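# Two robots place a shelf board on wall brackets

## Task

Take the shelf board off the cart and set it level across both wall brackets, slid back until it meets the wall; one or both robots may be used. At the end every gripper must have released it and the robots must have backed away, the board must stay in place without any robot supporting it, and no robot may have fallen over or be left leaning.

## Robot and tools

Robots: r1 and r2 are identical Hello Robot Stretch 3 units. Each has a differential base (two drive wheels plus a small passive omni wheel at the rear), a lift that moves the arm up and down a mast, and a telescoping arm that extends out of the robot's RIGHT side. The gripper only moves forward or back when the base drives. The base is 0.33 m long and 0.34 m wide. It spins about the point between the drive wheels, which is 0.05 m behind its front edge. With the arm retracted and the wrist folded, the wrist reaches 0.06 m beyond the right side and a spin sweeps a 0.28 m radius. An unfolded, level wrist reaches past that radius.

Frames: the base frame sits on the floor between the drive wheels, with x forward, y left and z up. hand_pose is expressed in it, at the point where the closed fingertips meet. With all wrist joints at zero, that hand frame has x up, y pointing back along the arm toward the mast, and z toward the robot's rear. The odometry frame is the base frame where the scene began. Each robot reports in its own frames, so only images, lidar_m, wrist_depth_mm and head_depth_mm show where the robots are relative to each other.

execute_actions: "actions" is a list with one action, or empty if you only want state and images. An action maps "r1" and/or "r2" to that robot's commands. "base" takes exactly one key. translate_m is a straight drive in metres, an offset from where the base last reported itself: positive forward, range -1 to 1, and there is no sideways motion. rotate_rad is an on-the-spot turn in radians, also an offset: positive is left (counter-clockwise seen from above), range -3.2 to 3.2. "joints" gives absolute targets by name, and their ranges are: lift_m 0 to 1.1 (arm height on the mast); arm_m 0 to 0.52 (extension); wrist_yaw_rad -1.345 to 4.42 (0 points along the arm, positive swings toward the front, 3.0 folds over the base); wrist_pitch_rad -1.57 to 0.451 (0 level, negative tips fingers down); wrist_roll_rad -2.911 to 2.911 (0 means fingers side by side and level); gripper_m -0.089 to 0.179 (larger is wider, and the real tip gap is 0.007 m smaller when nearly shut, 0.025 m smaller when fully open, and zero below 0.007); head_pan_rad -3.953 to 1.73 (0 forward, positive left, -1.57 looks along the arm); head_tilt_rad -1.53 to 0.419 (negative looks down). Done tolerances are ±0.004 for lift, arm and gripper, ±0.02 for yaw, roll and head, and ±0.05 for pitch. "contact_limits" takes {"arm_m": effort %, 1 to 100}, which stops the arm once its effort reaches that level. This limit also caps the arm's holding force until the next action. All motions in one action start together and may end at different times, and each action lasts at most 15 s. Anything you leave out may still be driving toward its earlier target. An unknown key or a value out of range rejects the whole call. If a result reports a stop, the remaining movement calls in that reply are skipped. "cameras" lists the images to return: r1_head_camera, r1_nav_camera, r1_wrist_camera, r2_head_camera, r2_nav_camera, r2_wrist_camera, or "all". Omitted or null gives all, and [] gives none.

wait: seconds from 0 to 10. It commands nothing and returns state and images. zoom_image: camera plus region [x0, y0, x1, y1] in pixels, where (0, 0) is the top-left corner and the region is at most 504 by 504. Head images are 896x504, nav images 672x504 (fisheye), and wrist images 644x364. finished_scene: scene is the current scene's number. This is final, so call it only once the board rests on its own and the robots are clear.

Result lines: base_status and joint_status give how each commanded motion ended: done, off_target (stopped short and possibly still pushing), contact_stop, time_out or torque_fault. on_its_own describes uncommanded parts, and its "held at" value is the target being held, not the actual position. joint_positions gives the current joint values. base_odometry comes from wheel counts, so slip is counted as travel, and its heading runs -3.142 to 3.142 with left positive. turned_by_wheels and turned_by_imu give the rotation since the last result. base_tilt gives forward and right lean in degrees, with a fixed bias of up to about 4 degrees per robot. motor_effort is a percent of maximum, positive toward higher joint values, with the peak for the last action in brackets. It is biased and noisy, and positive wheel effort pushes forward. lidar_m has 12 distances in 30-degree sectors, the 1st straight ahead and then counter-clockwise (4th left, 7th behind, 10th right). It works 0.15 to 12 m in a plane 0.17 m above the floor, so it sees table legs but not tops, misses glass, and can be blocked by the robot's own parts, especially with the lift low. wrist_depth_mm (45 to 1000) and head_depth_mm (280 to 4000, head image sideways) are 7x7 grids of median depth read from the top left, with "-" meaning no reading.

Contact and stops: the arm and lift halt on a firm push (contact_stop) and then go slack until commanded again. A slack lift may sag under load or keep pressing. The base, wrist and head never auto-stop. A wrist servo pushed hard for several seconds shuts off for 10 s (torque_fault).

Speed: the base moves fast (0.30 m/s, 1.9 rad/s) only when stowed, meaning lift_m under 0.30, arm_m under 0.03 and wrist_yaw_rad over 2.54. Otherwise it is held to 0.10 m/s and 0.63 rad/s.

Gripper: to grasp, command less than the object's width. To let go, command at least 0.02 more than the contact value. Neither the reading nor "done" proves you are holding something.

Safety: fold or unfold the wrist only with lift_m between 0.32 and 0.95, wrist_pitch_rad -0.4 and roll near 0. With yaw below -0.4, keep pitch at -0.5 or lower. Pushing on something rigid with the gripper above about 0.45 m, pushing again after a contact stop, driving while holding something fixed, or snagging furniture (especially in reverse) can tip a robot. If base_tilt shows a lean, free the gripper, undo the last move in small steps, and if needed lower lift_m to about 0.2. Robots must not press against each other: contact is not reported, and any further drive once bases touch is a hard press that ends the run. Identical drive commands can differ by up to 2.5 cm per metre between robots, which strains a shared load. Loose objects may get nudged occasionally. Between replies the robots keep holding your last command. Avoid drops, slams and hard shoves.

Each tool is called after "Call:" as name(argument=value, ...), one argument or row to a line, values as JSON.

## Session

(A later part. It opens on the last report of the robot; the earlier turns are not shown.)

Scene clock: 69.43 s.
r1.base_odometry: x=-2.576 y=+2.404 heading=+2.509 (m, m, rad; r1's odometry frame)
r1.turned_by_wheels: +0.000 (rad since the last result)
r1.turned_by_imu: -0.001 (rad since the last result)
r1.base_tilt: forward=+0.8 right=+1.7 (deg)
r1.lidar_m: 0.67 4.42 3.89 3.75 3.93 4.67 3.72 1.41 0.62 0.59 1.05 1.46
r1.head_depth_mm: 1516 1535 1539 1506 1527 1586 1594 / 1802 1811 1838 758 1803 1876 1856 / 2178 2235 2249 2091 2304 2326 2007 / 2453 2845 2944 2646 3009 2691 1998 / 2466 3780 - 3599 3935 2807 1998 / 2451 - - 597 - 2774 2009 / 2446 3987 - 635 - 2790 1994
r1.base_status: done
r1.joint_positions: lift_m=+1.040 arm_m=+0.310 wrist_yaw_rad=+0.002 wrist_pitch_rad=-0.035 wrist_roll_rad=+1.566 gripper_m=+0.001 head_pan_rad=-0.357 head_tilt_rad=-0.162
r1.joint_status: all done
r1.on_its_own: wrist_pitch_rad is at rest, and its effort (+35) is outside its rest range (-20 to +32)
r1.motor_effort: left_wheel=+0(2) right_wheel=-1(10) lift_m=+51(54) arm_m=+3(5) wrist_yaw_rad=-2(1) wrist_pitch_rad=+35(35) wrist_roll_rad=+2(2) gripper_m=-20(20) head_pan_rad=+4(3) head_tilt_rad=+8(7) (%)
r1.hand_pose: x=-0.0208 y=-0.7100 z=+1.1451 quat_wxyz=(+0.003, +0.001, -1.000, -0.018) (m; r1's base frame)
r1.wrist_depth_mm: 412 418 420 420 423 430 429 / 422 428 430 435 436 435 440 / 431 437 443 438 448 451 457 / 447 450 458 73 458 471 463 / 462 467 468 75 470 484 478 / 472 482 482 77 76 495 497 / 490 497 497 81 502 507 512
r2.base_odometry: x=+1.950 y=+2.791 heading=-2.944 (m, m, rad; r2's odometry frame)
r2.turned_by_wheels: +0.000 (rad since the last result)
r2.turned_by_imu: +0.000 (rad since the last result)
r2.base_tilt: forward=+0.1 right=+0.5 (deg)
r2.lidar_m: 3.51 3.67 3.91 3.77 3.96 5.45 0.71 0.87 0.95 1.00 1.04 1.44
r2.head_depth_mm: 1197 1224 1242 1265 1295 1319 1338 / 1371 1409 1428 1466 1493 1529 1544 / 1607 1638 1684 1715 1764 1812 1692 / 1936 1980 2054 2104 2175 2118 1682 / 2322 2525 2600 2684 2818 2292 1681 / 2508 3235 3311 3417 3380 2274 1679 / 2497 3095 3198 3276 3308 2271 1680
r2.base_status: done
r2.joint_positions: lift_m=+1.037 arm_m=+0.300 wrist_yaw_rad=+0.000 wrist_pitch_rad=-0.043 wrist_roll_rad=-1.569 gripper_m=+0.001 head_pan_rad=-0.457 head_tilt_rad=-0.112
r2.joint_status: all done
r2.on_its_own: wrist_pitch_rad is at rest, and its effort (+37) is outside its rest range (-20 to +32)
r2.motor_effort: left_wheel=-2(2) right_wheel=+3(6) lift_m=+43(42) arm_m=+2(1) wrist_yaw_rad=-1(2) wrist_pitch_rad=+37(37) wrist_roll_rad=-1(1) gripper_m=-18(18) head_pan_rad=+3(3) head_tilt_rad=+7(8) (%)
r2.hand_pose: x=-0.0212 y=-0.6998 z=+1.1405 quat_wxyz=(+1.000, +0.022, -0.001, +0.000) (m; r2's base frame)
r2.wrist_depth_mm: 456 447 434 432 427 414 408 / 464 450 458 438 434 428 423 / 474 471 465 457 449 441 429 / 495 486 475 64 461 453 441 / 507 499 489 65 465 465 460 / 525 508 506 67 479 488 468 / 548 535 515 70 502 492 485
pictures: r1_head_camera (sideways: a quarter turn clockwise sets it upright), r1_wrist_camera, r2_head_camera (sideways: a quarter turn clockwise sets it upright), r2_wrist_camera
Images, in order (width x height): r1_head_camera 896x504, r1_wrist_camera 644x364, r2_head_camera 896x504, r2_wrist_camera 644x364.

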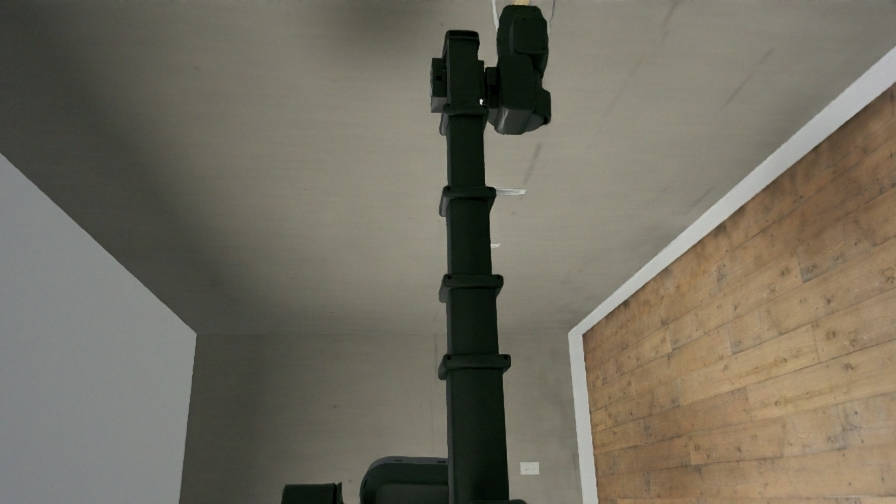

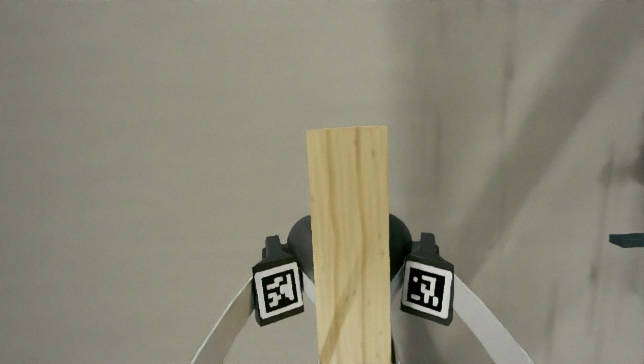

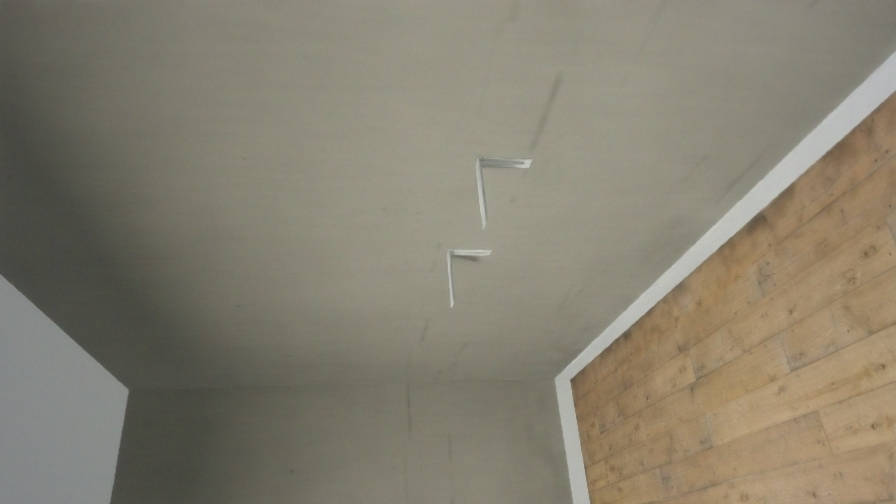

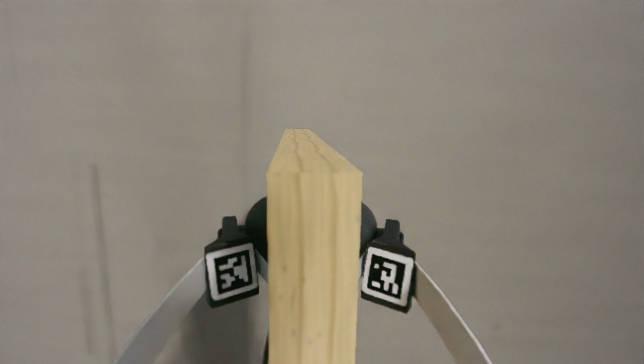

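Call:
execute_actions(
  actions=[
    {"r1": {"base": {"rotate_rad": -0.035}}, "r2": {"base": {"rotate_rad": -0.035}}},
  ],
  cameras=[],
)

Call:
execute_actions(
  actions=[
    {"r1": {"base": {"translate_m": 1.0}}, "r2": {"base": {"translate_m": 1.0}, "joints": {"head_pan_rad": -0.7}}},
  ],
  cameras=["r1_head_camera", "r2_head_camera", "r1_wrist_camera", "r2_wrist_camera"],
)

Scene clock: 70.37 s.
r1.base_odometry: x=-2.576 y=+2.404 heading=+2.475 (m, m, rad; r1's odometry frame)
r1.turned_by_wheels: -0.035 (rad since the last result)
r1.turned_by_imu: -0.034 (rad since the last result)
r1.base_tilt: forward=+0.7 right=+1.7 (deg)
r1.lidar_m: 0.67 4.37 3.93 3.76 3.87 4.70 4.25 1.46 0.62 0.60 1.05 1.41
r1.head_depth_mm: 1454 1463 1480 1443 1457 1517 1524 / 1703 1722 1736 744 1702 1787 1788 / 2044 2073 2085 1949 2147 2189 1995 / 2350 2628 2655 2411 2732 2638 2012 / 2456 3505 3564 3208 3713 2795 1998 / 2449 - - - - 2793 1995 / 2470 3973 - 656 - 2783 1998
r1.base_status: done
r1.joint_positions: lift_m=+1.040 arm_m=+0.310 wrist_yaw_rad=+0.003 wrist_pitch_rad=-0.035 wrist_roll_rad=+1.567 gripper_m=+0.001 head_pan_rad=-0.357 head_tilt_rad=-0.162
r1.joint_status: not commanded
r1.on_its_own: wrist_pitch_rad is at rest, and its effort (+35) is outside its rest range (-20 to +32)
r1.motor_effort: left_wheel=+2(5) right_wheel=-4(10) lift_m=+51(51) arm_m=+4(4) wrist_yaw_rad=-2(3) wrist_pitch_rad=+35(35) wrist_roll_rad=+2(2) gripper_m=-20(20) head_pan_rad=+3(3) head_tilt_rad=+7(7) (%)
r1.hand_pose: x=-0.0206 y=-0.7100 z=+1.1451 quat_wxyz=(+0.003, +0.001, -1.000, -0.018) (m; r1's base frame)
r1.wrist_depth_mm: 418 423 425 424 429 435 440 / 423 433 436 435 442 443 446 / 436 441 448 443 453 452 456 / 447 450 458 75 459 465 466 / 463 465 463 77 472 474 479 / 471 475 475 78 77 489 491 / 486 485 489 81 497 495 508
r2.base_odometry: x=+1.950 y=+2.791 heading=-2.979 (m, m, rad; r2's odometry frame)
r2.turned_by_wheels: -0.035 (rad since the last result)
r2.turned_by_imu: -0.035 (rad since the last result)
r2.base_tilt: forward=+0.0 right=+0.5 (deg)
r2.lidar_m: 3.51 3.63 3.94 3.78 3.90 5.27 0.71 0.87 0.92 1.00 1.03 1.39
r2.head_depth_mm: 1159 1177 1201 1222 1250 1276 1305 / 1314 1345 1371 1404 1432 1473 1498 / 1517 1560 1598 1636 1687 1732 1642 / 1806 1856 1914 1977 2031 2080 1688 / 2199 2303 2389 2479 2573 2267 1687 / 2484 3024 3176 3318 3235 2255 1687 / 2478 3132 3232 3290 3329 2276 1683
r2.base_status: done
r2.joint_positions: lift_m=+1.037 arm_m=+0.300 wrist_yaw_rad=-0.001 wrist_pitch_rad=-0.043 wrist_roll_rad=-1.569 gripper_m=+0.001 head_pan_rad=-0.457 head_tilt_rad=-0.112
r2.joint_status: not commanded
r2.on_its_own: wrist_pitch_rad is at rest, and its effort (+37) is outside its rest range (-20 to +32)
r2.motor_effort: left_wheel=+1(7) right_wheel=+0(4) lift_m=+42(43) arm_m=+2(2) wrist_yaw_rad=+0(0) wrist_pitch_rad=+37(37) wrist_roll_rad=+0(1) gripper_m=-18(18) head_pan_rad=+3(3) head_tilt_rad=+7(7) (%)
r2.hand_pose: x=-0.0213 y=-0.6998 z=+1.1405 quat_wxyz=(+1.000, +0.022, -0.001, +0.000) (m; r2's base frame)
r2.wrist_depth_mm: 445 436 438 427 420 415 405 / 457 458 452 441 435 429 421 / 474 466 464 447 439 434 430 / 497 488 475 63 458 450 447 / 517 496 495 64 469 472 460 / 528 529 513 66 488 490 474 / 559 550 536 69 522 505 498
pictures: none
No camera images: the call's "cameras" was empty. Leave "cameras" out to get every camera's image.

Scene clock: 82.00 s.
r1.base_odometry: x=-3.362 y=+3.023 heading=+2.475 (m, m, rad; r1's odometry frame)
r1.turned_by_wheels: +0.000 (rad since the last result)
r1.turned_by_imu: -0.002 (rad since the last result)
r1.base_tilt: forward=+0.9 right=+1.7 (deg)
r1.lidar_m: 0.68 3.37 3.92 3.77 3.88 5.28 4.19 1.07 1.03 0.99 1.02 1.38
r1.head_depth_mm: 1425 1443 1451 1421 1418 1482 1501 / 1657 1678 1690 752 1673 1737 1753 / 2013 2033 2052 1906 2107 2116 1971 / 2311 2557 2580 2374 2691 2564 1995 / 2443 3251 3287 3128 3439 2804 2011 / 2472 3200 3207 598 3356 2796 2000 / 2472 3056 3094 595 3231 2770 1988
r1.base_status: done
r1.joint_positions: lift_m=+1.040 arm_m=+0.310 wrist_yaw_rad=+0.008 wrist_pitch_rad=-0.035 wrist_roll_rad=+1.567 gripper_m=+0.001 head_pan_rad=-0.357 head_tilt_rad=-0.162
r1.joint_status: not commanded
r1.on_its_own: wrist_pitch_rad is at rest, and its effort (+35) is outside its rest range (-20 to +32)
r1.motor_effort: left_wheel=+3(4) right_wheel=-9(10) lift_m=+51(51) arm_m=+4(4) wrist_yaw_rad=-6(6) wrist_pitch_rad=+35(35) wrist_roll_rad=+2(2) gripper_m=-20(20) head_pan_rad=+4(3) head_tilt_rad=+7(7) (%)
r1.hand_pose: x=-0.0194 y=-0.7099 z=+1.1451 quat_wxyz=(+0.003, +0.004, -1.000, -0.018) (m; r1's base frame)
r1.wrist_depth_mm: 404 404 409 411 411 413 420 / 411 414 416 419 420 426 427 / 424 427 429 425 434 437 441 / 429 432 438 75 446 444 448 / 445 448 449 76 451 457 457 / 449 458 456 78 77 470 471 / 464 467 471 81 480 483 487
r2.base_odometry: x=+0.963 y=+2.628 heading=-2.979 (m, m, rad; r2's odometry frame)
r2.turned_by_wheels: +0.000 (rad since the last result)
r2.turned_by_imu: -0.001 (rad since the last result)
r2.base_tilt: forward=+0.2 right=+0.3 (deg)
r2.lidar_m: 2.51 2.58 3.49 3.79 3.91 5.25 0.71 1.42 1.02 0.98 1.01 1.35
r2.head_depth_mm: 941 963 985 1009 1034 1056 1090 / 1026 1056 1082 1110 1139 1169 1204 / 1130 1159 1198 1229 1274 1306 1350 / 1258 1297 1339 1383 1432 1481 1520 / 1423 1471 1524 1583 1641 1704 1639 / 1625 1699 1763 1831 1908 1967 1681 / 1908 1984 2086 2194 2322 2224 1682
r2.base_status: done
r2.joint_positions: lift_m=+1.037 arm_m=+0.300 wrist_yaw_rad=-0.003 wrist_pitch_rad=-0.043 wrist_roll_rad=-1.569 gripper_m=+0.001 head_pan_rad=-0.693 head_tilt_rad=-0.112
r2.joint_status: all done
r2.on_its_own: wrist_pitch_rad is at rest, and its effort (+37) is outside its rest range (-20 to +32)
r2.motor_effort: left_wheel=+0(7) right_wheel=+3(4) lift_m=+43(42) arm_m=+2(1) wrist_yaw_rad=+2(3) wrist_pitch_rad=+37(37) wrist_roll_rad=-1(1) gripper_m=-18(18) head_pan_rad=-3(22) head_tilt_rad=+7(7) (%)
r2.hand_pose: x=-0.0220 y=-0.6998 z=+1.1405 quat_wxyz=(+1.000, +0.022, -0.001, -0.002) (m; r2's base frame)
r2.wrist_depth_mm: 424 415 408 404 395 392 384 / 432 430 422 413 410 400 396 / 458 450 434 419 424 416 407 / 470 463 451 63 434 430 423 / 482 482 473 64 449 444 441 / 507 493 485 66 469 455 452 / 533 524 510 69 488 485 470
pictures: r1_head_camera (sideways: a quarter turn clockwise sets it upright), r1_wrist_camera, r2_head_camera (sideways: a quarter turn clockwise sets it upright), r2_wrist_camera
Images, in order (width x height): r1_head_camera 896x504, r1_wrist_camera 644x364, r2_head_camera 896x504, r2_wrist_camera 644x364.

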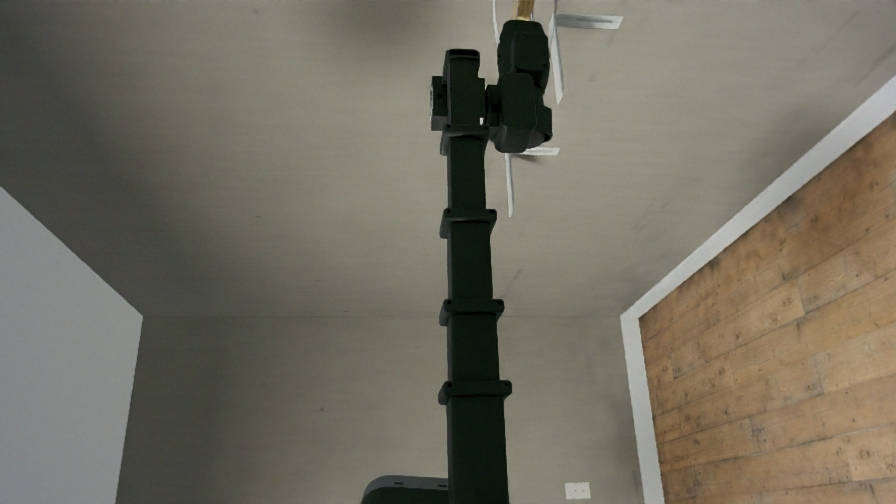

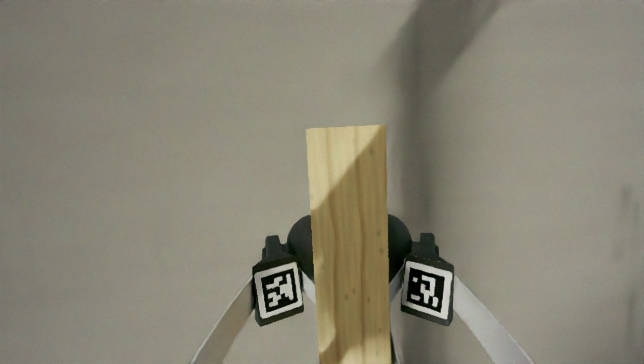

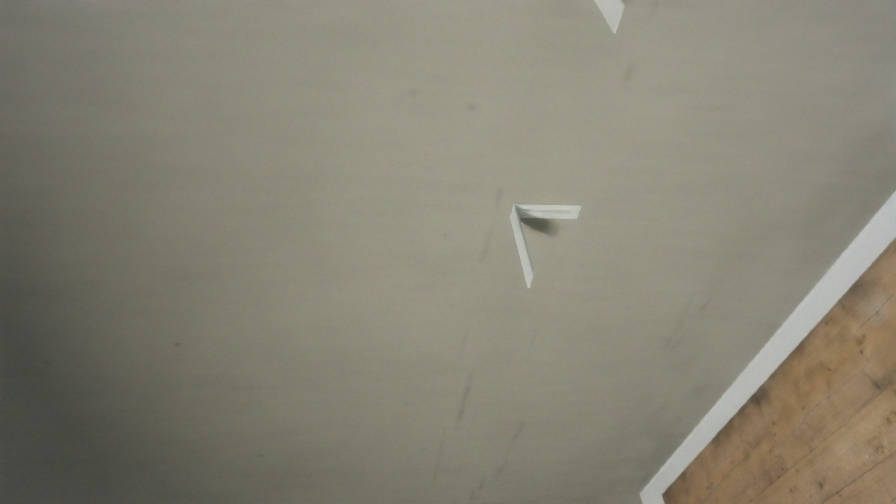

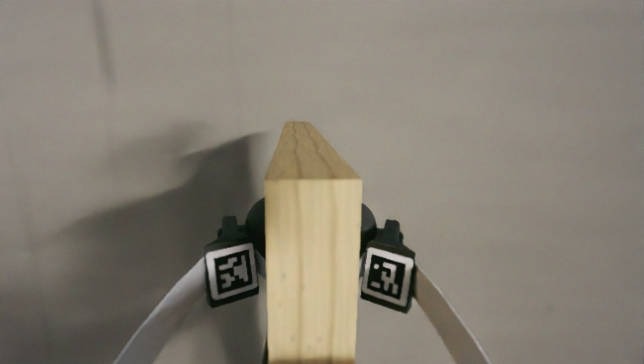

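Call:
execute_actions(
  actions=[
    {"r1": {"base": {"translate_m": 0.903}, "joints": {"head_pan_rad": -1.15, "head_tilt_rad": -0.35}}, "r2": {"base": {"translate_m": 0.9}, "joints": {"head_pan_rad": -1.9, "head_tilt_rad": -0.35}}},
  ],
  cameras=["r1_head_camera", "r2_head_camera", "r1_wrist_camera", "r2_wrist_camera"],
)

Scene clock: 92.80 s.
r1.base_odometry: x=-4.072 y=+3.581 heading=+2.475 (m, m, rad; r1's odometry frame)
r1.turned_by_wheels: +0.000 (rad since the last result)
r1.turned_by_imu: -0.002 (rad since the last result)
r1.base_tilt: forward=+0.9 right=+1.7 (deg)
r1.lidar_m: 0.67 2.43 3.26 3.79 3.94 5.30 4.04 1.41 1.02 0.97 1.01 1.35
r1.head_depth_mm: 812 845 888 910 976 1027 1086 / 840 879 923 959 1019 1078 1143 / 872 914 958 994 1071 1127 1197 / 908 957 1003 1051 1124 1189 1270 / 944 994 1050 1105 1178 1256 1340 / 989 1040 1104 1164 1245 1325 1418 / 1036 1089 1159 1221 1318 1411 1495
r1.base_status: done
r1.joint_positions: lift_m=+1.040 arm_m=+0.310 wrist_yaw_rad=+0.005 wrist_pitch_rad=-0.035 wrist_roll_rad=+1.567 gripper_m=+0.001 head_pan_rad=-1.143 head_tilt_rad=-0.346
r1.joint_status: all done
r1.on_its_own: wrist_pitch_rad is at rest, and its effort (+35) is outside its rest range (-20 to +32)
r1.motor_effort: left_wheel=+2(5) right_wheel=-5(12) lift_m=+51(51) arm_m=+4(4) wrist_yaw_rad=-4(8) wrist_pitch_rad=+35(35) wrist_roll_rad=+1(2) gripper_m=-20(20) head_pan_rad=-4(40) head_tilt_rad=-2(21) (%)
r1.hand_pose: x=-0.0201 y=-0.7100 z=+1.1451 quat_wxyz=(+0.003, +0.002, -1.000, -0.018) (m; r1's base frame)
r1.wrist_depth_mm: 385 386 392 399 398 399 403 / 395 397 401 403 401 407 413 / 404 408 413 409 414 421 425 / 412 419 418 75 425 428 434 / 423 428 430 76 434 438 446 / 438 439 440 78 77 450 457 / 445 446 454 81 457 456 458
r2.base_odometry: x=+0.075 y=+2.483 heading=-2.979 (m, m, rad; r2's odometry frame)
r2.turned_by_wheels: +0.000 (rad since the last result)
r2.turned_by_imu: +0.000 (rad since the last result)
r2.base_tilt: forward=+0.2 right=+0.5 (deg)
r2.lidar_m: 1.60 1.66 2.22 3.84 3.92 5.29 0.71 1.39 1.00 0.95 0.98 1.31
r2.head_depth_mm: 957 1037 1112 - - - 1356 / 915 987 1043 - - 1456 1361 / 876 944 997 - 1252 1370 1358 / 839 904 951 1078 1167 1288 1354 / 806 863 909 1023 1104 1211 1298 / 777 829 - 986 1047 1146 1244 / 750 800 831 928 994 1086 1186
r2.base_status: done
r2.joint_positions: lift_m=+1.037 arm_m=+0.300 wrist_yaw_rad=-0.004 wrist_pitch_rad=-0.043 wrist_roll_rad=-1.569 gripper_m=+0.001 head_pan_rad=-1.893 head_tilt_rad=-0.345
r2.joint_status: all done
r2.on_its_own: wrist_pitch_rad is at rest, and its effort (+37) is outside its rest range (-20 to +32)
r2.motor_effort: left_wheel=+1(5) right_wheel=+1(6) lift_m=+42(43) arm_m=+1(2) wrist_yaw_rad=+2(5) wrist_pitch_rad=+37(37) wrist_roll_rad=+0(1) gripper_m=-18(18) head_pan_rad=-3(34) head_tilt_rad=-3(29) (%)
r2.hand_pose: x=-0.0223 y=-0.6998 z=+1.1405 quat_wxyz=(+1.000, +0.022, -0.001, -0.002) (m; r2's base frame)
r2.wrist_depth_mm: 397 392 383 377 373 369 358 / 415 404 398 394 388 379 371 / 419 306 410 398 401 390 383 / 441 436 429 63 412 404 399 / 467 455 444 64 427 424 419 / 481 471 455 67 437 436 428 / 494 496 483 69 460 452 451
pictures: r1_head_camera (sideways: a quarter turn clockwise sets it upright), r1_wrist_camera, r2_head_camera (sideways: a quarter turn clockwise sets it upright), r2_wrist_camera
Images, in order (width x height): r1_head_camera 896x504, r1_wrist_camera 644x364, r2_head_camera 896x504, r2_wrist_camera 644x364.

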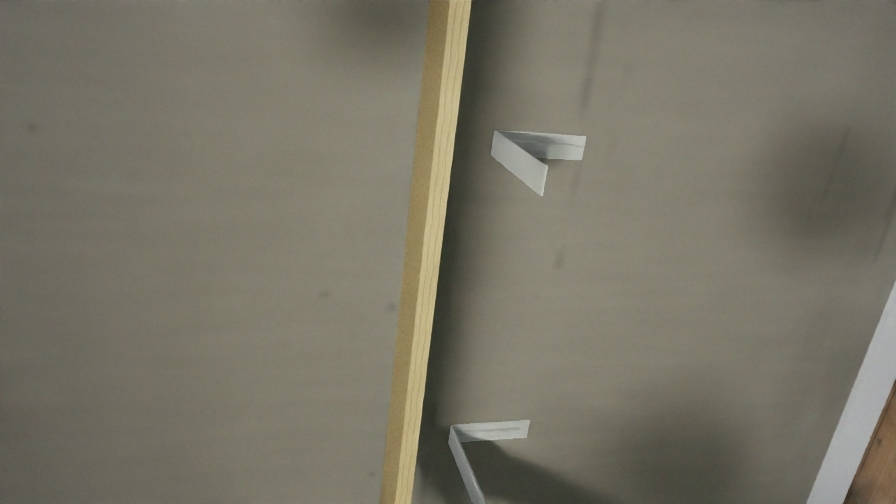

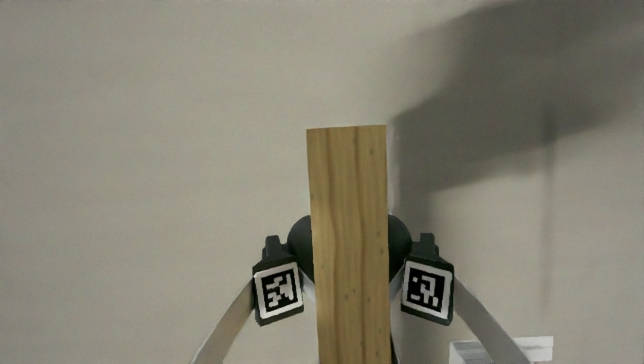

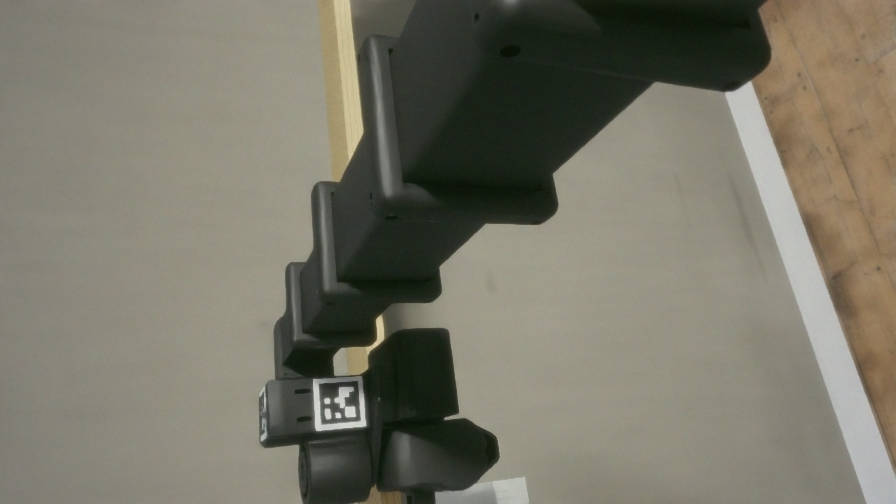

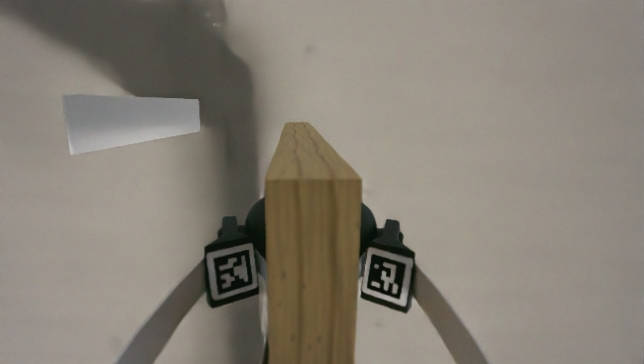

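Call:
execute_actions(
  actions=[
    {"r1": {"base": {"translate_m": 0.156}, "joints": {"arm_m": 0.42, "head_pan_rad": -1.3, "head_tilt_rad": -0.4}, "contact_limits": {"arm_m": 14}}, "r2": {"base": {"translate_m": 0.154}, "joints": {"arm_m": 0.415, "head_pan_rad": -1.9, "head_tilt_rad": -0.4}, "contact_limits": {"arm_m": 10}}},
  ],
  cameras=["r1_head_camera", "r2_head_camera", "r1_wrist_camera", "r2_wrist_camera"],
)

Scene clock: 96.33 s.
r1.base_odometry: x=-4.194 y=+3.677 heading=+2.475 (m, m, rad; r1's odometry frame)
r1.turned_by_wheels: +0.000 (rad since the last result)
r1.turned_by_imu: +0.000 (rad since the last result)
r1.base_tilt: forward=+0.8 right=+1.8 (deg)
r1.lidar_m: 0.67 2.27 3.05 3.78 3.93 5.26 2.39 1.42 1.01 0.97 1.00 1.35
r1.head_depth_mm: 793 836 870 955 998 1068 1146 / 811 854 898 963 1025 1096 1180 / 830 876 921 981 1055 1135 1224 / 850 899 943 1015 1085 1167 1267 / 870 921 963 1045 1124 1212 1307 / 889 944 994 1083 1160 1261 1360 / 915 972 1025 1102 1196 1301 1395
r1.base_status: done
r1.joint_positions: lift_m=+1.040 arm_m=+0.420 wrist_yaw_rad=-0.001 wrist_pitch_rad=-0.035 wrist_roll_rad=+1.566 gripper_m=+0.001 head_pan_rad=-1.293 head_tilt_rad=-0.395
r1.joint_status: all done
r1.on_its_own: wrist_pitch_rad is at rest, and its effort (+35) is outside its rest range (-20 to +32)
r1.motor_effort: left_wheel=+0(5) right_wheel=+0(5) lift_m=+51(50) arm_m=+5(2) wrist_yaw_rad=+1(4) wrist_pitch_rad=+35(35) wrist_roll_rad=+2(2) gripper_m=-20(20) head_pan_rad=-3(18) head_tilt_rad=-3(12) (%)
r1.contact_limits: arm_m 14 (drawing in: default 34, maximum 55; extending or still: default 46, maximum 75)
r1.hand_pose: x=-0.0216 y=-0.8199 z=+1.1451 quat_wxyz=(+0.003, +0.000, -1.000, -0.018) (m; r1's base frame)
r1.wrist_depth_mm: 282 286 287 288 289 293 293 / 289 291 292 295 296 298 301 / 296 297 300 299 303 307 308 / 302 304 305 75 309 313 315 / 307 309 314 76 314 319 324 / 314 320 318 78 77 328 327 / 321 326 327 81 332 316 336
r2.base_odometry: x=-0.077 y=+2.458 heading=-2.979 (m, m, rad; r2's odometry frame)
r2.turned_by_wheels: +0.000 (rad since the last result)
r2.turned_by_imu: +0.000 (rad since the last result)
r2.base_tilt: forward=+0.3 right=+0.5 (deg)
r2.lidar_m: 1.45 1.50 2.01 3.82 3.95 5.32 0.71 1.39 0.99 0.95 0.98 1.31
r2.head_depth_mm: 943 1031 1127 - - 1515 1318 / 903 982 1018 - 1386 1509 1309 / 863 939 944 - 1281 1439 1313 / 831 900 - 1082 1202 1351 1309 / 797 858 954 1030 1132 1268 1301 / 767 816 - 971 1075 1197 1273 / 742 789 - 940 1023 1129 1233
r2.base_status: done
r2.joint_positions: lift_m=+1.037 arm_m=+0.415 wrist_yaw_rad=-0.002 wrist_pitch_rad=-0.043 wrist_roll_rad=-1.571 gripper_m=+0.001 head_pan_rad=-1.893 head_tilt_rad=-0.395
r2.joint_status: all done
r2.on_its_own: wrist_pitch_rad is at rest, and its effort (+37) is outside its rest range (-20 to +32)
r2.motor_effort: left_wheel=+3(5) right_wheel=-3(5) lift_m=+43(43) arm_m=+2(2) wrist_yaw_rad=+1(3) wrist_pitch_rad=+37(37) wrist_roll_rad=+0(0) gripper_m=-18(18) head_pan_rad=-3(3) head_tilt_rad=-4(14) (%)
r2.contact_limits: arm_m 10 (drawing in: default 16, maximum 26; extending or still: default 23, maximum 37)
r2.hand_pose: x=-0.0216 y=-0.8147 z=+1.1405 quat_wxyz=(+1.000, +0.022, +0.000, -0.001) (m; r2's base frame)
r2.wrist_depth_mm: 279 277 271 266 262 258 253 / 287 284 280 276 272 266 261 / 300 297 289 283 279 275 268 / 313 304 299 63 290 284 279 / 324 319 311 64 300 296 289 / 335 317 325 67 309 305 301 / 232 286 338 69 325 318 311
pictures: r1_head_camera (sideways: a quarter turn clockwise sets it upright), r1_wrist_camera, r2_head_camera (sideways: a quarter turn clockwise sets it upright), r2_wrist_camera
Images, in order (width x height): r1_head_camera 896x504, r1_wrist_camera 644x364, r2_head_camera 896x504, r2_wrist_camera 644x364.

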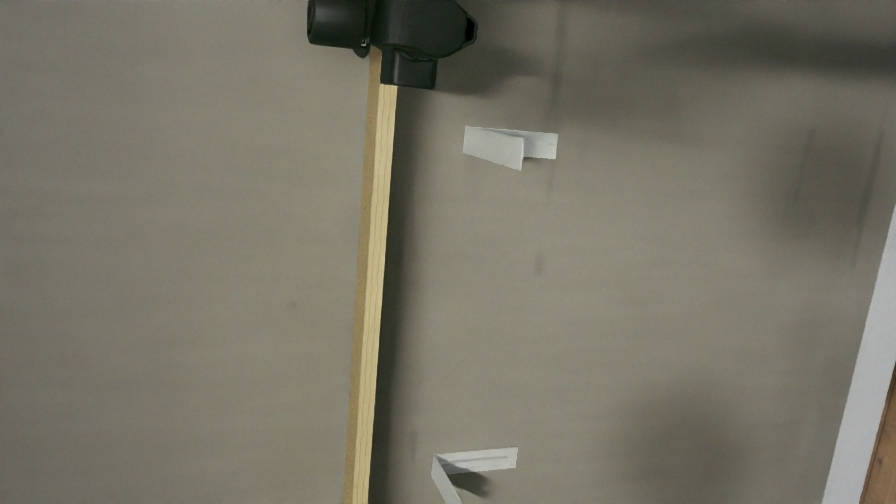

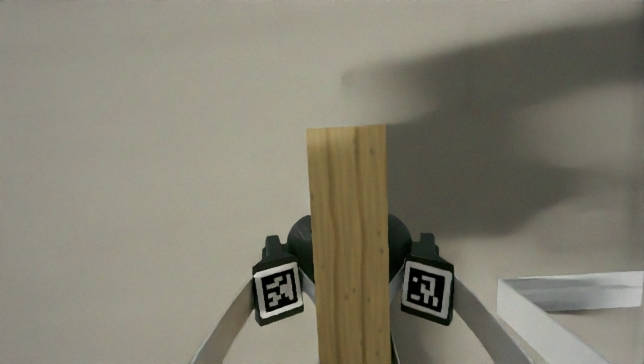

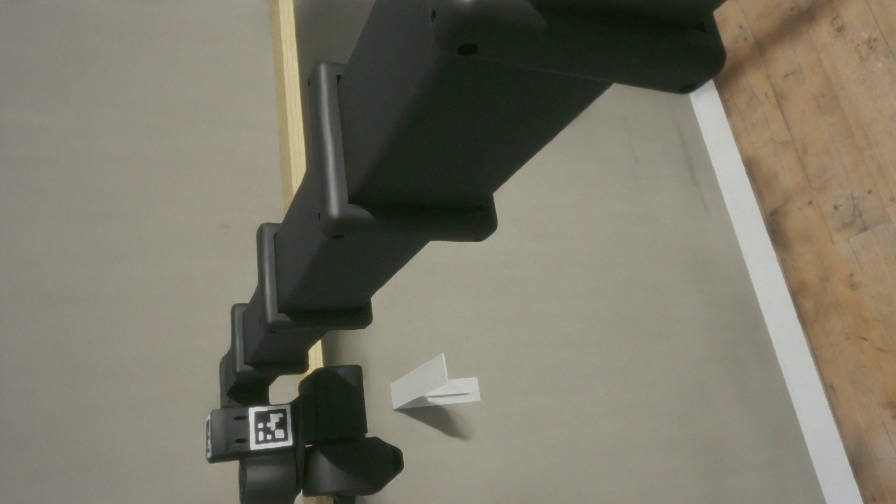

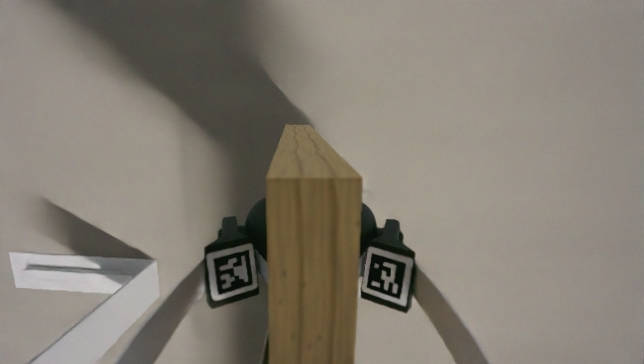

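Call:
execute_actions(
  actions=[
    {"r1": {"joints": {"lift_m": 0.915, "head_tilt_rad": -0.5}}, "r2": {"joints": {"lift_m": 0.915, "head_tilt_rad": -0.5}}},
  ],
  cameras=["r1_head_camera", "r2_head_camera", "r1_wrist_camera", "r2_wrist_camera"],
)

Scene clock: 98.53 s.
r1.base_odometry: x=-4.194 y=+3.677 heading=+2.475 (m, m, rad; r1's odometry frame)
r1.turned_by_wheels: +0.000 (rad since the last result)
r1.turned_by_imu: +0.000 (rad since the last result)
r1.base_tilt: forward=+0.7 right=+1.9 (deg)
r1.lidar_m: 0.67 2.26 3.05 3.79 3.92 5.23 2.39 1.41 1.01 0.97 1.00 1.35
r1.head_depth_mm: 782 836 900 - 1064 1157 1279 / 798 856 923 892 1091 1194 1309 / 817 876 947 1026 1123 1246 1336 / 839 902 966 1058 1159 1285 1364 / 857 922 991 1092 1201 1332 1395 / 878 947 1015 1126 1237 1381 1397 / 899 973 1034 1161 1286 1436 1393
r1.base_status: not commanded
r1.joint_positions: lift_m=+0.915 arm_m=+0.420 wrist_yaw_rad=-0.001 wrist_pitch_rad=-0.035 wrist_roll_rad=+1.567 gripper_m=+0.001 head_pan_rad=-1.293 head_tilt_rad=-0.494
r1.joint_status: all done
r1.on_its_own: wrist_pitch_rad is at rest, and its effort (+35) is outside its rest range (-20 to +32)
r1.motor_effort: left_wheel=+0(0) right_wheel=+0(0) lift_m=+42(47) arm_m=+5(5) wrist_yaw_rad=+1(1) wrist_pitch_rad=+35(35) wrist_roll_rad=+2(2) gripper_m=-20(20) head_pan_rad=-4(3) head_tilt_rad=-3(16) (%)
r1.hand_pose: x=-0.0216 y=-0.8199 z=+1.0204 quat_wxyz=(+0.003, +0.000, -1.000, -0.018) (m; r1's base frame)
r1.wrist_depth_mm: 283 286 287 289 289 292 294 / 289 291 293 293 296 298 301 / 294 298 297 298 304 306 304 / 302 302 306 74 309 310 315 / 308 311 312 76 314 321 324 / 315 317 320 78 77 326 331 / 322 324 328 81 329 334 339
r2.base_odometry: x=-0.077 y=+2.458 heading=-2.979 (m, m, rad; r2's odometry frame)
r2.turned_by_wheels: +0.000 (rad since the last result)
r2.turned_by_imu: +0.001 (rad since the last result)
r2.base_tilt: forward=+0.2 right=+0.5 (deg)
r2.lidar_m: 1.45 1.50 2.00 3.82 3.95 5.31 0.71 1.39 0.99 0.95 0.98 1.31
r2.head_depth_mm: 937 1045 1156 1362 1599 1589 - / 896 997 1074 1277 1476 - - / 859 949 1026 1196 - - 1234 / 826 909 965 1102 1342 1438 1232 / 792 871 931 1092 1227 1380 1234 / 764 835 884 1053 1157 1337 1228 / 738 805 855 1000 1101 1254 1222
r2.base_status: not commanded
r2.joint_positions: lift_m=+0.915 arm_m=+0.415 wrist_yaw_rad=-0.002 wrist_pitch_rad=-0.042 wrist_roll_rad=-1.571 gripper_m=+0.001 head_pan_rad=-1.893 head_tilt_rad=-0.493
r2.joint_status: all done
r2.on_its_own: wrist_pitch_rad is at rest, and its effort (+37) is outside its rest range (-20 to +32)
r2.motor_effort: left_wheel=+4(4) right_wheel=-3(2) lift_m=+37(40) arm_m=+2(2) wrist_yaw_rad=+1(1) wrist_pitch_rad=+37(37) wrist_roll_rad=+0(0) gripper_m=-18(18) head_pan_rad=-3(3) head_tilt_rad=-5(21) (%)
r2.hand_pose: x=-0.0216 y=-0.8147 z=+1.0189 quat_wxyz=(+1.000, +0.021, +0.000, -0.001) (m; r2's base frame)
r2.wrist_depth_mm: 279 275 269 267 262 259 255 / 290 286 281 275 270 267 262 / 302 294 289 281 280 277 270 / 310 305 302 63 289 285 281 / 321 317 311 64 298 294 290 / 340 330 322 67 309 305 300 / 353 347 336 69 326 315 312
pictures: r1_head_camera (sideways: a quarter turn clockwise sets it upright), r1_wrist_camera, r2_head_camera (sideways: a quarter turn clockwise sets it upright), r2_wrist_camera
Images, in order (width x height): r1_head_camera 896x504, r1_wrist_camera 644x364, r2_head_camera 896x504, r2_wrist_camera 644x364.

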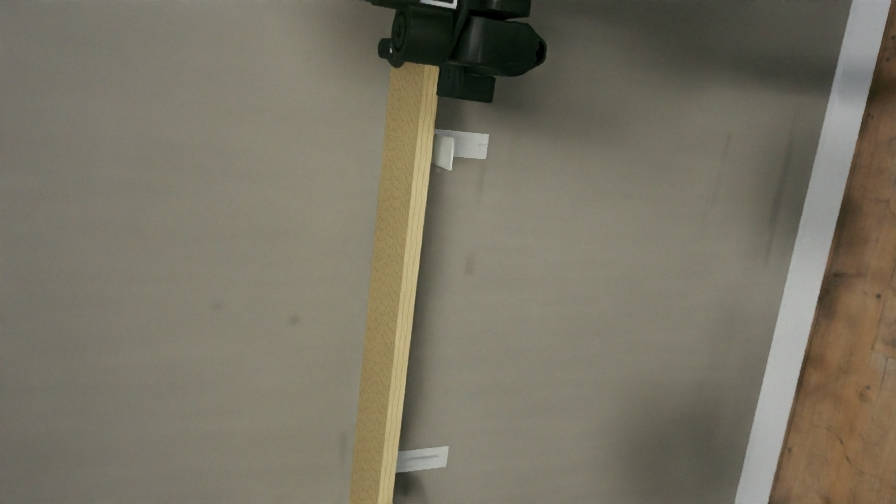

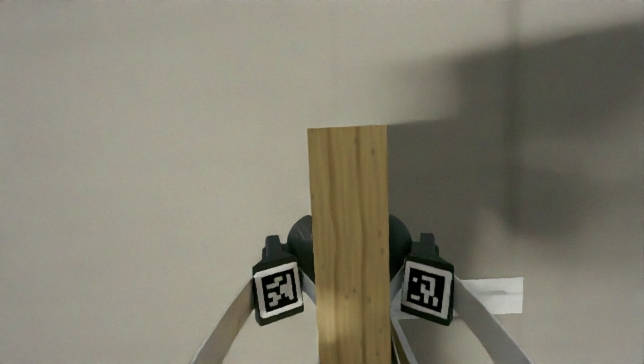

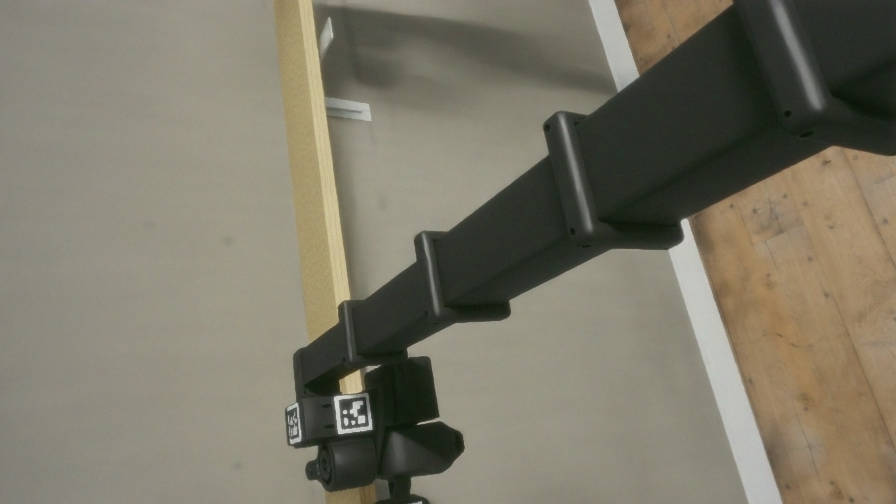

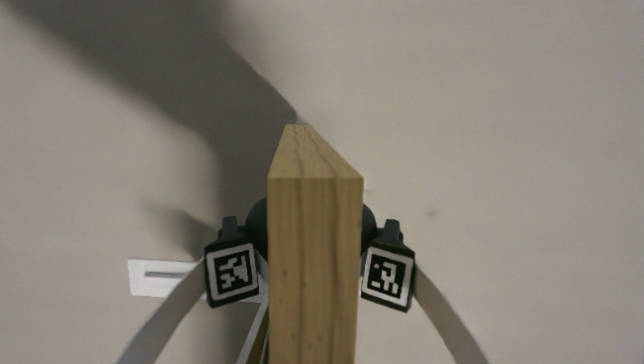

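Call:
execute_actions(
  actions=[
    {"r1": {"joints": {"lift_m": 0.895}}, "r2": {"joints": {"lift_m": 0.895}}},
  ],
  cameras=["r1_head_camera", "r1_wrist_camera", "r2_wrist_camera"],
)

Scene clock: 99.53 s.
r1.base_odometry: x=-4.194 y=+3.677 heading=+2.475 (m, m, rad; r1's odometry frame)
r1.turned_by_wheels: +0.000 (rad since the last result)
r1.turned_by_imu: +0.000 (rad since the last result)
r1.base_tilt: forward=+0.7 right=+1.8 (deg)
r1.lidar_m: 0.67 2.27 3.05 3.80 3.93 5.30 2.39 1.41 1.01 0.97 1.00 1.35
r1.head_depth_mm: 780 836 900 - 1070 1158 1280 / 800 857 921 849 1089 1195 1309 / 818 877 945 1027 1123 1238 1333 / 837 898 973 1062 1161 1277 1370 / 859 924 991 1092 1200 1328 1401 / 879 951 1017 1123 1241 1383 1399 / 899 973 1046 1159 1284 1443 1397
r1.base_status: not commanded
r1.joint_positions: lift_m=+0.895 arm_m=+0.420 wrist_yaw_rad=-0.001 wrist_pitch_rad=-0.031 wrist_roll_rad=+1.566 gripper_m=+0.001 head_pan_rad=-1.293 head_tilt_rad=-0.494
r1.joint_status: all done
r1.on_its_own: wrist_pitch_rad is at rest, and its effort (+33) is outside its rest range (-20 to +32)
r1.motor_effort: left_wheel=+0(0) right_wheel=+0(0) lift_m=+42(42) arm_m=+5(5) wrist_yaw_rad=+1(1) wrist_pitch_rad=+33(35) wrist_roll_rad=+2(2) gripper_m=-20(20) head_pan_rad=-3(3) head_tilt_rad=-4(3) (%)
r1.hand_pose: x=-0.0216 y=-0.8200 z=+1.0012 quat_wxyz=(+0.003, +0.000, -1.000, -0.016) (m; r1's base frame)
r1.wrist_depth_mm: 283 286 287 288 290 291 295 / 292 293 292 295 296 297 300 / 297 298 299 301 301 302 307 / 303 302 308 74 311 311 315 / 311 311 312 76 313 318 320 / 316 316 320 77 77 327 328 / 325 325 328 80 333 336 339
r2.base_odometry: x=-0.077 y=+2.458 heading=-2.979 (m, m, rad; r2's odometry frame)
r2.turned_by_wheels: +0.000 (rad since the last result)
r2.turned_by_imu: +0.000 (rad since the last result)
r2.base_tilt: forward=+0.1 right=+0.5 (deg)
r2.lidar_m: 1.45 1.50 2.00 3.84 3.94 5.33 0.71 1.39 0.99 0.95 0.98 1.31
r2.head_depth_mm: 936 1042 1122 1365 1614 1529 - / 895 997 1073 1280 1473 - - / 861 949 1009 1204 1346 - 1207 / 825 909 973 1109 - 1429 1233 / 793 871 921 1097 1237 1382 1233 / 765 835 896 1061 1160 1331 1231 / 737 805 858 998 1099 1252 1225
r2.base_status: not commanded
r2.joint_positions: lift_m=+0.895 arm_m=+0.415 wrist_yaw_rad=-0.002 wrist_pitch_rad=-0.034 wrist_roll_rad=-1.571 gripper_m=+0.001 head_pan_rad=-1.893 head_tilt_rad=-0.493
r2.joint_status: all done
r2.on_its_own: wrist_pitch_rad is at rest, and its effort (+34) is outside its rest range (-20 to +32)
r2.motor_effort: left_wheel=+4(4) right_wheel=-2(2) lift_m=+36(40) arm_m=+2(2) wrist_yaw_rad=+1(1) wrist_pitch_rad=+34(37) wrist_roll_rad=+1(0) gripper_m=-17(18) head_pan_rad=-3(4) head_tilt_rad=-5(4) (%)
r2.hand_pose: x=-0.0216 y=-0.8150 z=+1.0009 quat_wxyz=(+1.000, +0.018, +0.000, -0.001) (m; r2's base frame)
r2.wrist_depth_mm: 278 275 268 268 261 259 257 / 288 283 280 274 273 268 264 / 298 294 288 281 280 277 273 / 309 304 300 63 290 283 281 / 318 316 307 64 297 296 293 / 332 327 317 66 311 307 303 / 350 341 339 69 327 319 314
pictures: r1_head_camera (sideways: a quarter turn clockwise sets it upright), r1_wrist_camera, r2_wrist_camera
Images, in order (width x height): r1_head_camera 896x504, r1_wrist_camera 644x364, r2_wrist_camera 644x364.

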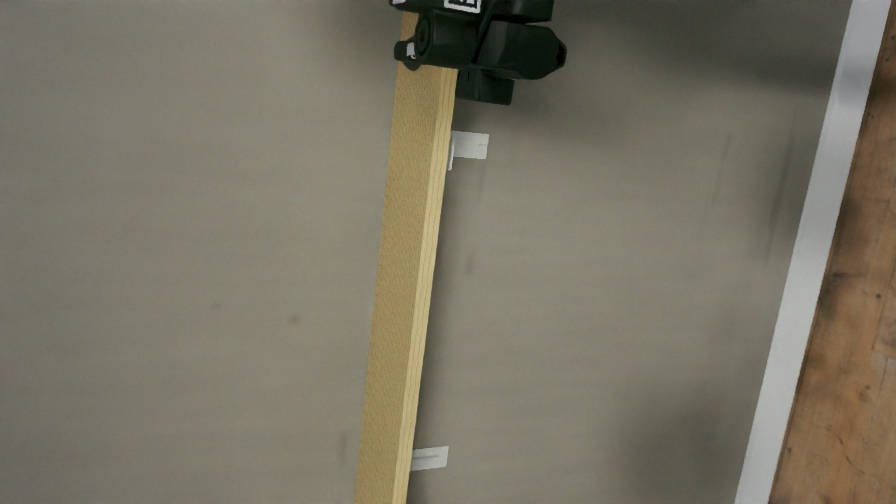

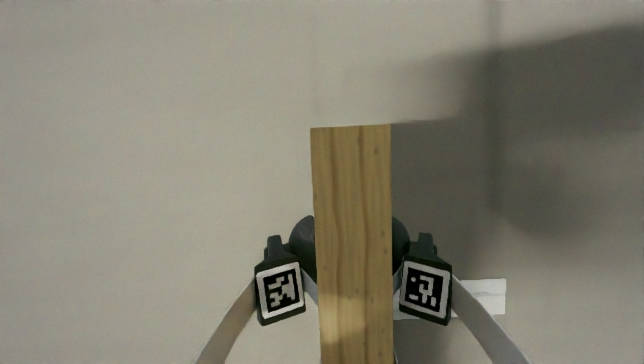

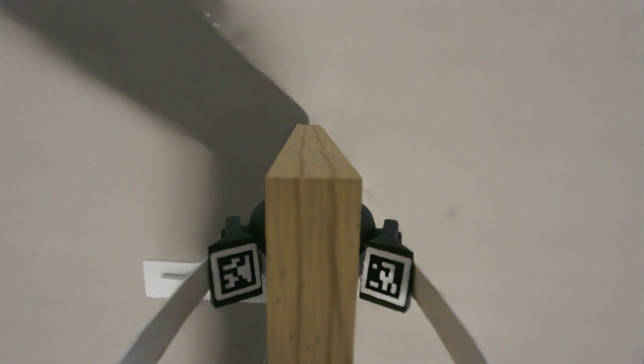

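Call:
execute_actions(
  actions=[
    {"r1": {"joints": {"lift_m": 0.887, "wrist_pitch_rad": 0.03}}, "r2": {"joints": {"lift_m": 0.887, "wrist_pitch_rad": 0.03}}},
  ],
  cameras=["r1_head_camera", "r1_wrist_camera", "r2_wrist_camera"],
)

Scene clock: 100.57 s.
r1.base_odometry: x=-4.194 y=+3.677 heading=+2.475 (m, m, rad; r1's odometry frame)
r1.turned_by_wheels: +0.000 (rad since the last result)
r1.turned_by_imu: +0.000 (rad since the last result)
r1.base_tilt: forward=+0.6 right=+1.8 (deg)
r1.lidar_m: 0.67 2.26 3.06 3.81 3.93 5.29 2.39 1.41 1.01 0.97 1.00 1.35
r1.head_depth_mm: 781 835 899 - 1079 1158 1283 / 799 859 921 859 1090 1198 1313 / 817 879 945 924 1122 1237 1339 / 838 897 976 1060 1162 1282 1378 / 859 925 988 1091 1198 1332 1405 / 879 948 1017 1125 1237 1390 1400 / 901 976 1048 1160 1287 1439 1396
r1.base_status: not commanded
r1.joint_positions: lift_m=+0.887 arm_m=+0.420 wrist_yaw_rad=-0.001 wrist_pitch_rad=-0.029 wrist_roll_rad=+1.566 gripper_m=+0.001 head_pan_rad=-1.293 head_tilt_rad=-0.494
r1.joint_status: wrist_pitch_rad off_target (ended at -0.029, target +0.030); the others done
r1.motor_effort: left_wheel=+0(0) right_wheel=-1(0) lift_m=+41(42) arm_m=+4(5) wrist_yaw_rad=+1(0) wrist_pitch_rad=+24(34) wrist_roll_rad=+1(1) gripper_m=-18(20) head_pan_rad=-3(3) head_tilt_rad=-3(3) (%)
r1.hand_pose: x=-0.0216 y=-0.8201 z=+0.9938 quat_wxyz=(+0.003, +0.000, -1.000, -0.015) (m; r1's base frame)
r1.wrist_depth_mm: 284 285 288 288 291 290 291 / 290 293 293 296 298 299 301 / 298 298 299 298 302 304 308 / 304 305 305 73 309 311 314 / 309 310 314 75 313 318 321 / 317 318 318 77 76 327 328 / 324 325 328 79 331 336 335
r2.base_odometry: x=-0.077 y=+2.458 heading=-2.979 (m, m, rad; r2's odometry frame)
r2.turned_by_wheels: +0.000 (rad since the last result)
r2.turned_by_imu: +0.000 (rad since the last result)
r2.base_tilt: forward=+0.2 right=+0.7 (deg)
r2.lidar_m: 1.45 1.49 2.00 3.83 3.97 5.30 0.71 1.38 0.99 0.95 0.98 1.31
r2.head_depth_mm: 938 1048 1119 1364 1605 1489 - / 899 994 1061 1280 1478 - - / 861 950 1004 1205 1349 - 1207 / 825 907 964 1124 - 1413 1231 / 794 872 917 1096 1239 1382 1231 / 765 837 895 1069 1158 1332 1227 / 737 803 861 1003 1097 1252 1224
r2.base_status: not commanded
r2.joint_positions: lift_m=+0.887 arm_m=+0.415 wrist_yaw_rad=-0.002 wrist_pitch_rad=-0.031 wrist_roll_rad=-1.571 gripper_m=+0.001 head_pan_rad=-1.893 head_tilt_rad=-0.493
r2.joint_status: wrist_pitch_rad off_target (ended at -0.031, target +0.030); the others done
r2.motor_effort: left_wheel=+3(4) right_wheel=-2(2) lift_m=+34(32) arm_m=+2(2) wrist_yaw_rad=+1(1) wrist_pitch_rad=+25(34) wrist_roll_rad=+1(1) gripper_m=-15(17) head_pan_rad=-4(4) head_tilt_rad=-5(4) (%)
r2.hand_pose: x=-0.0216 y=-0.8151 z=+0.9938 quat_wxyz=(+1.000, +0.016, +0.000, -0.001) (m; r2's base frame)
r2.wrist_depth_mm: 277 274 272 267 263 261 256 / 288 282 279 275 270 268 264 / 296 292 290 282 279 277 274 / 305 302 299 62 289 287 281 / 322 317 309 63 298 297 293 / 336 327 324 66 311 305 305 / 345 342 336 68 326 317 316
pictures: r1_head_camera (sideways: a quarter turn clockwise sets it upright), r1_wrist_camera, r2_wrist_camera
Images, in order (width x height): r1_head_camera 896x504, r1_wrist_camera 644x364, r2_wrist_camera 644x364.

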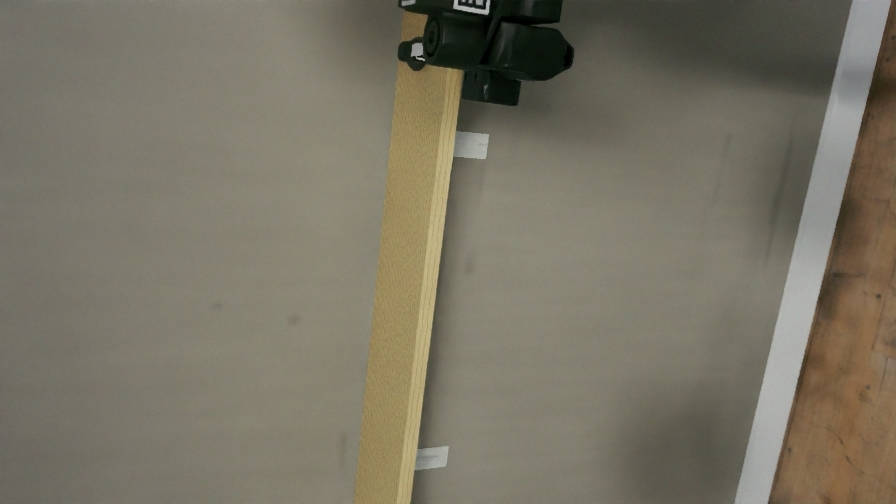

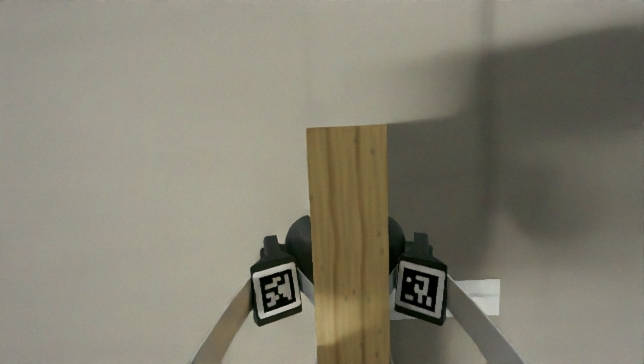

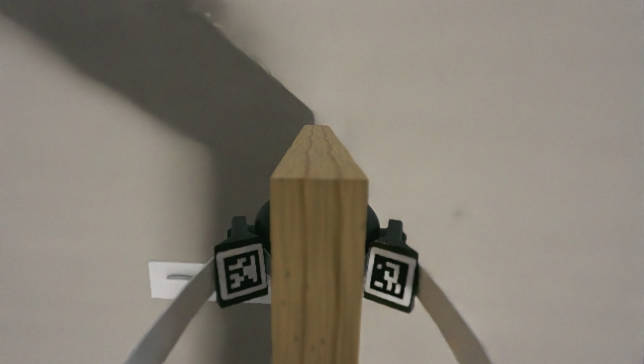

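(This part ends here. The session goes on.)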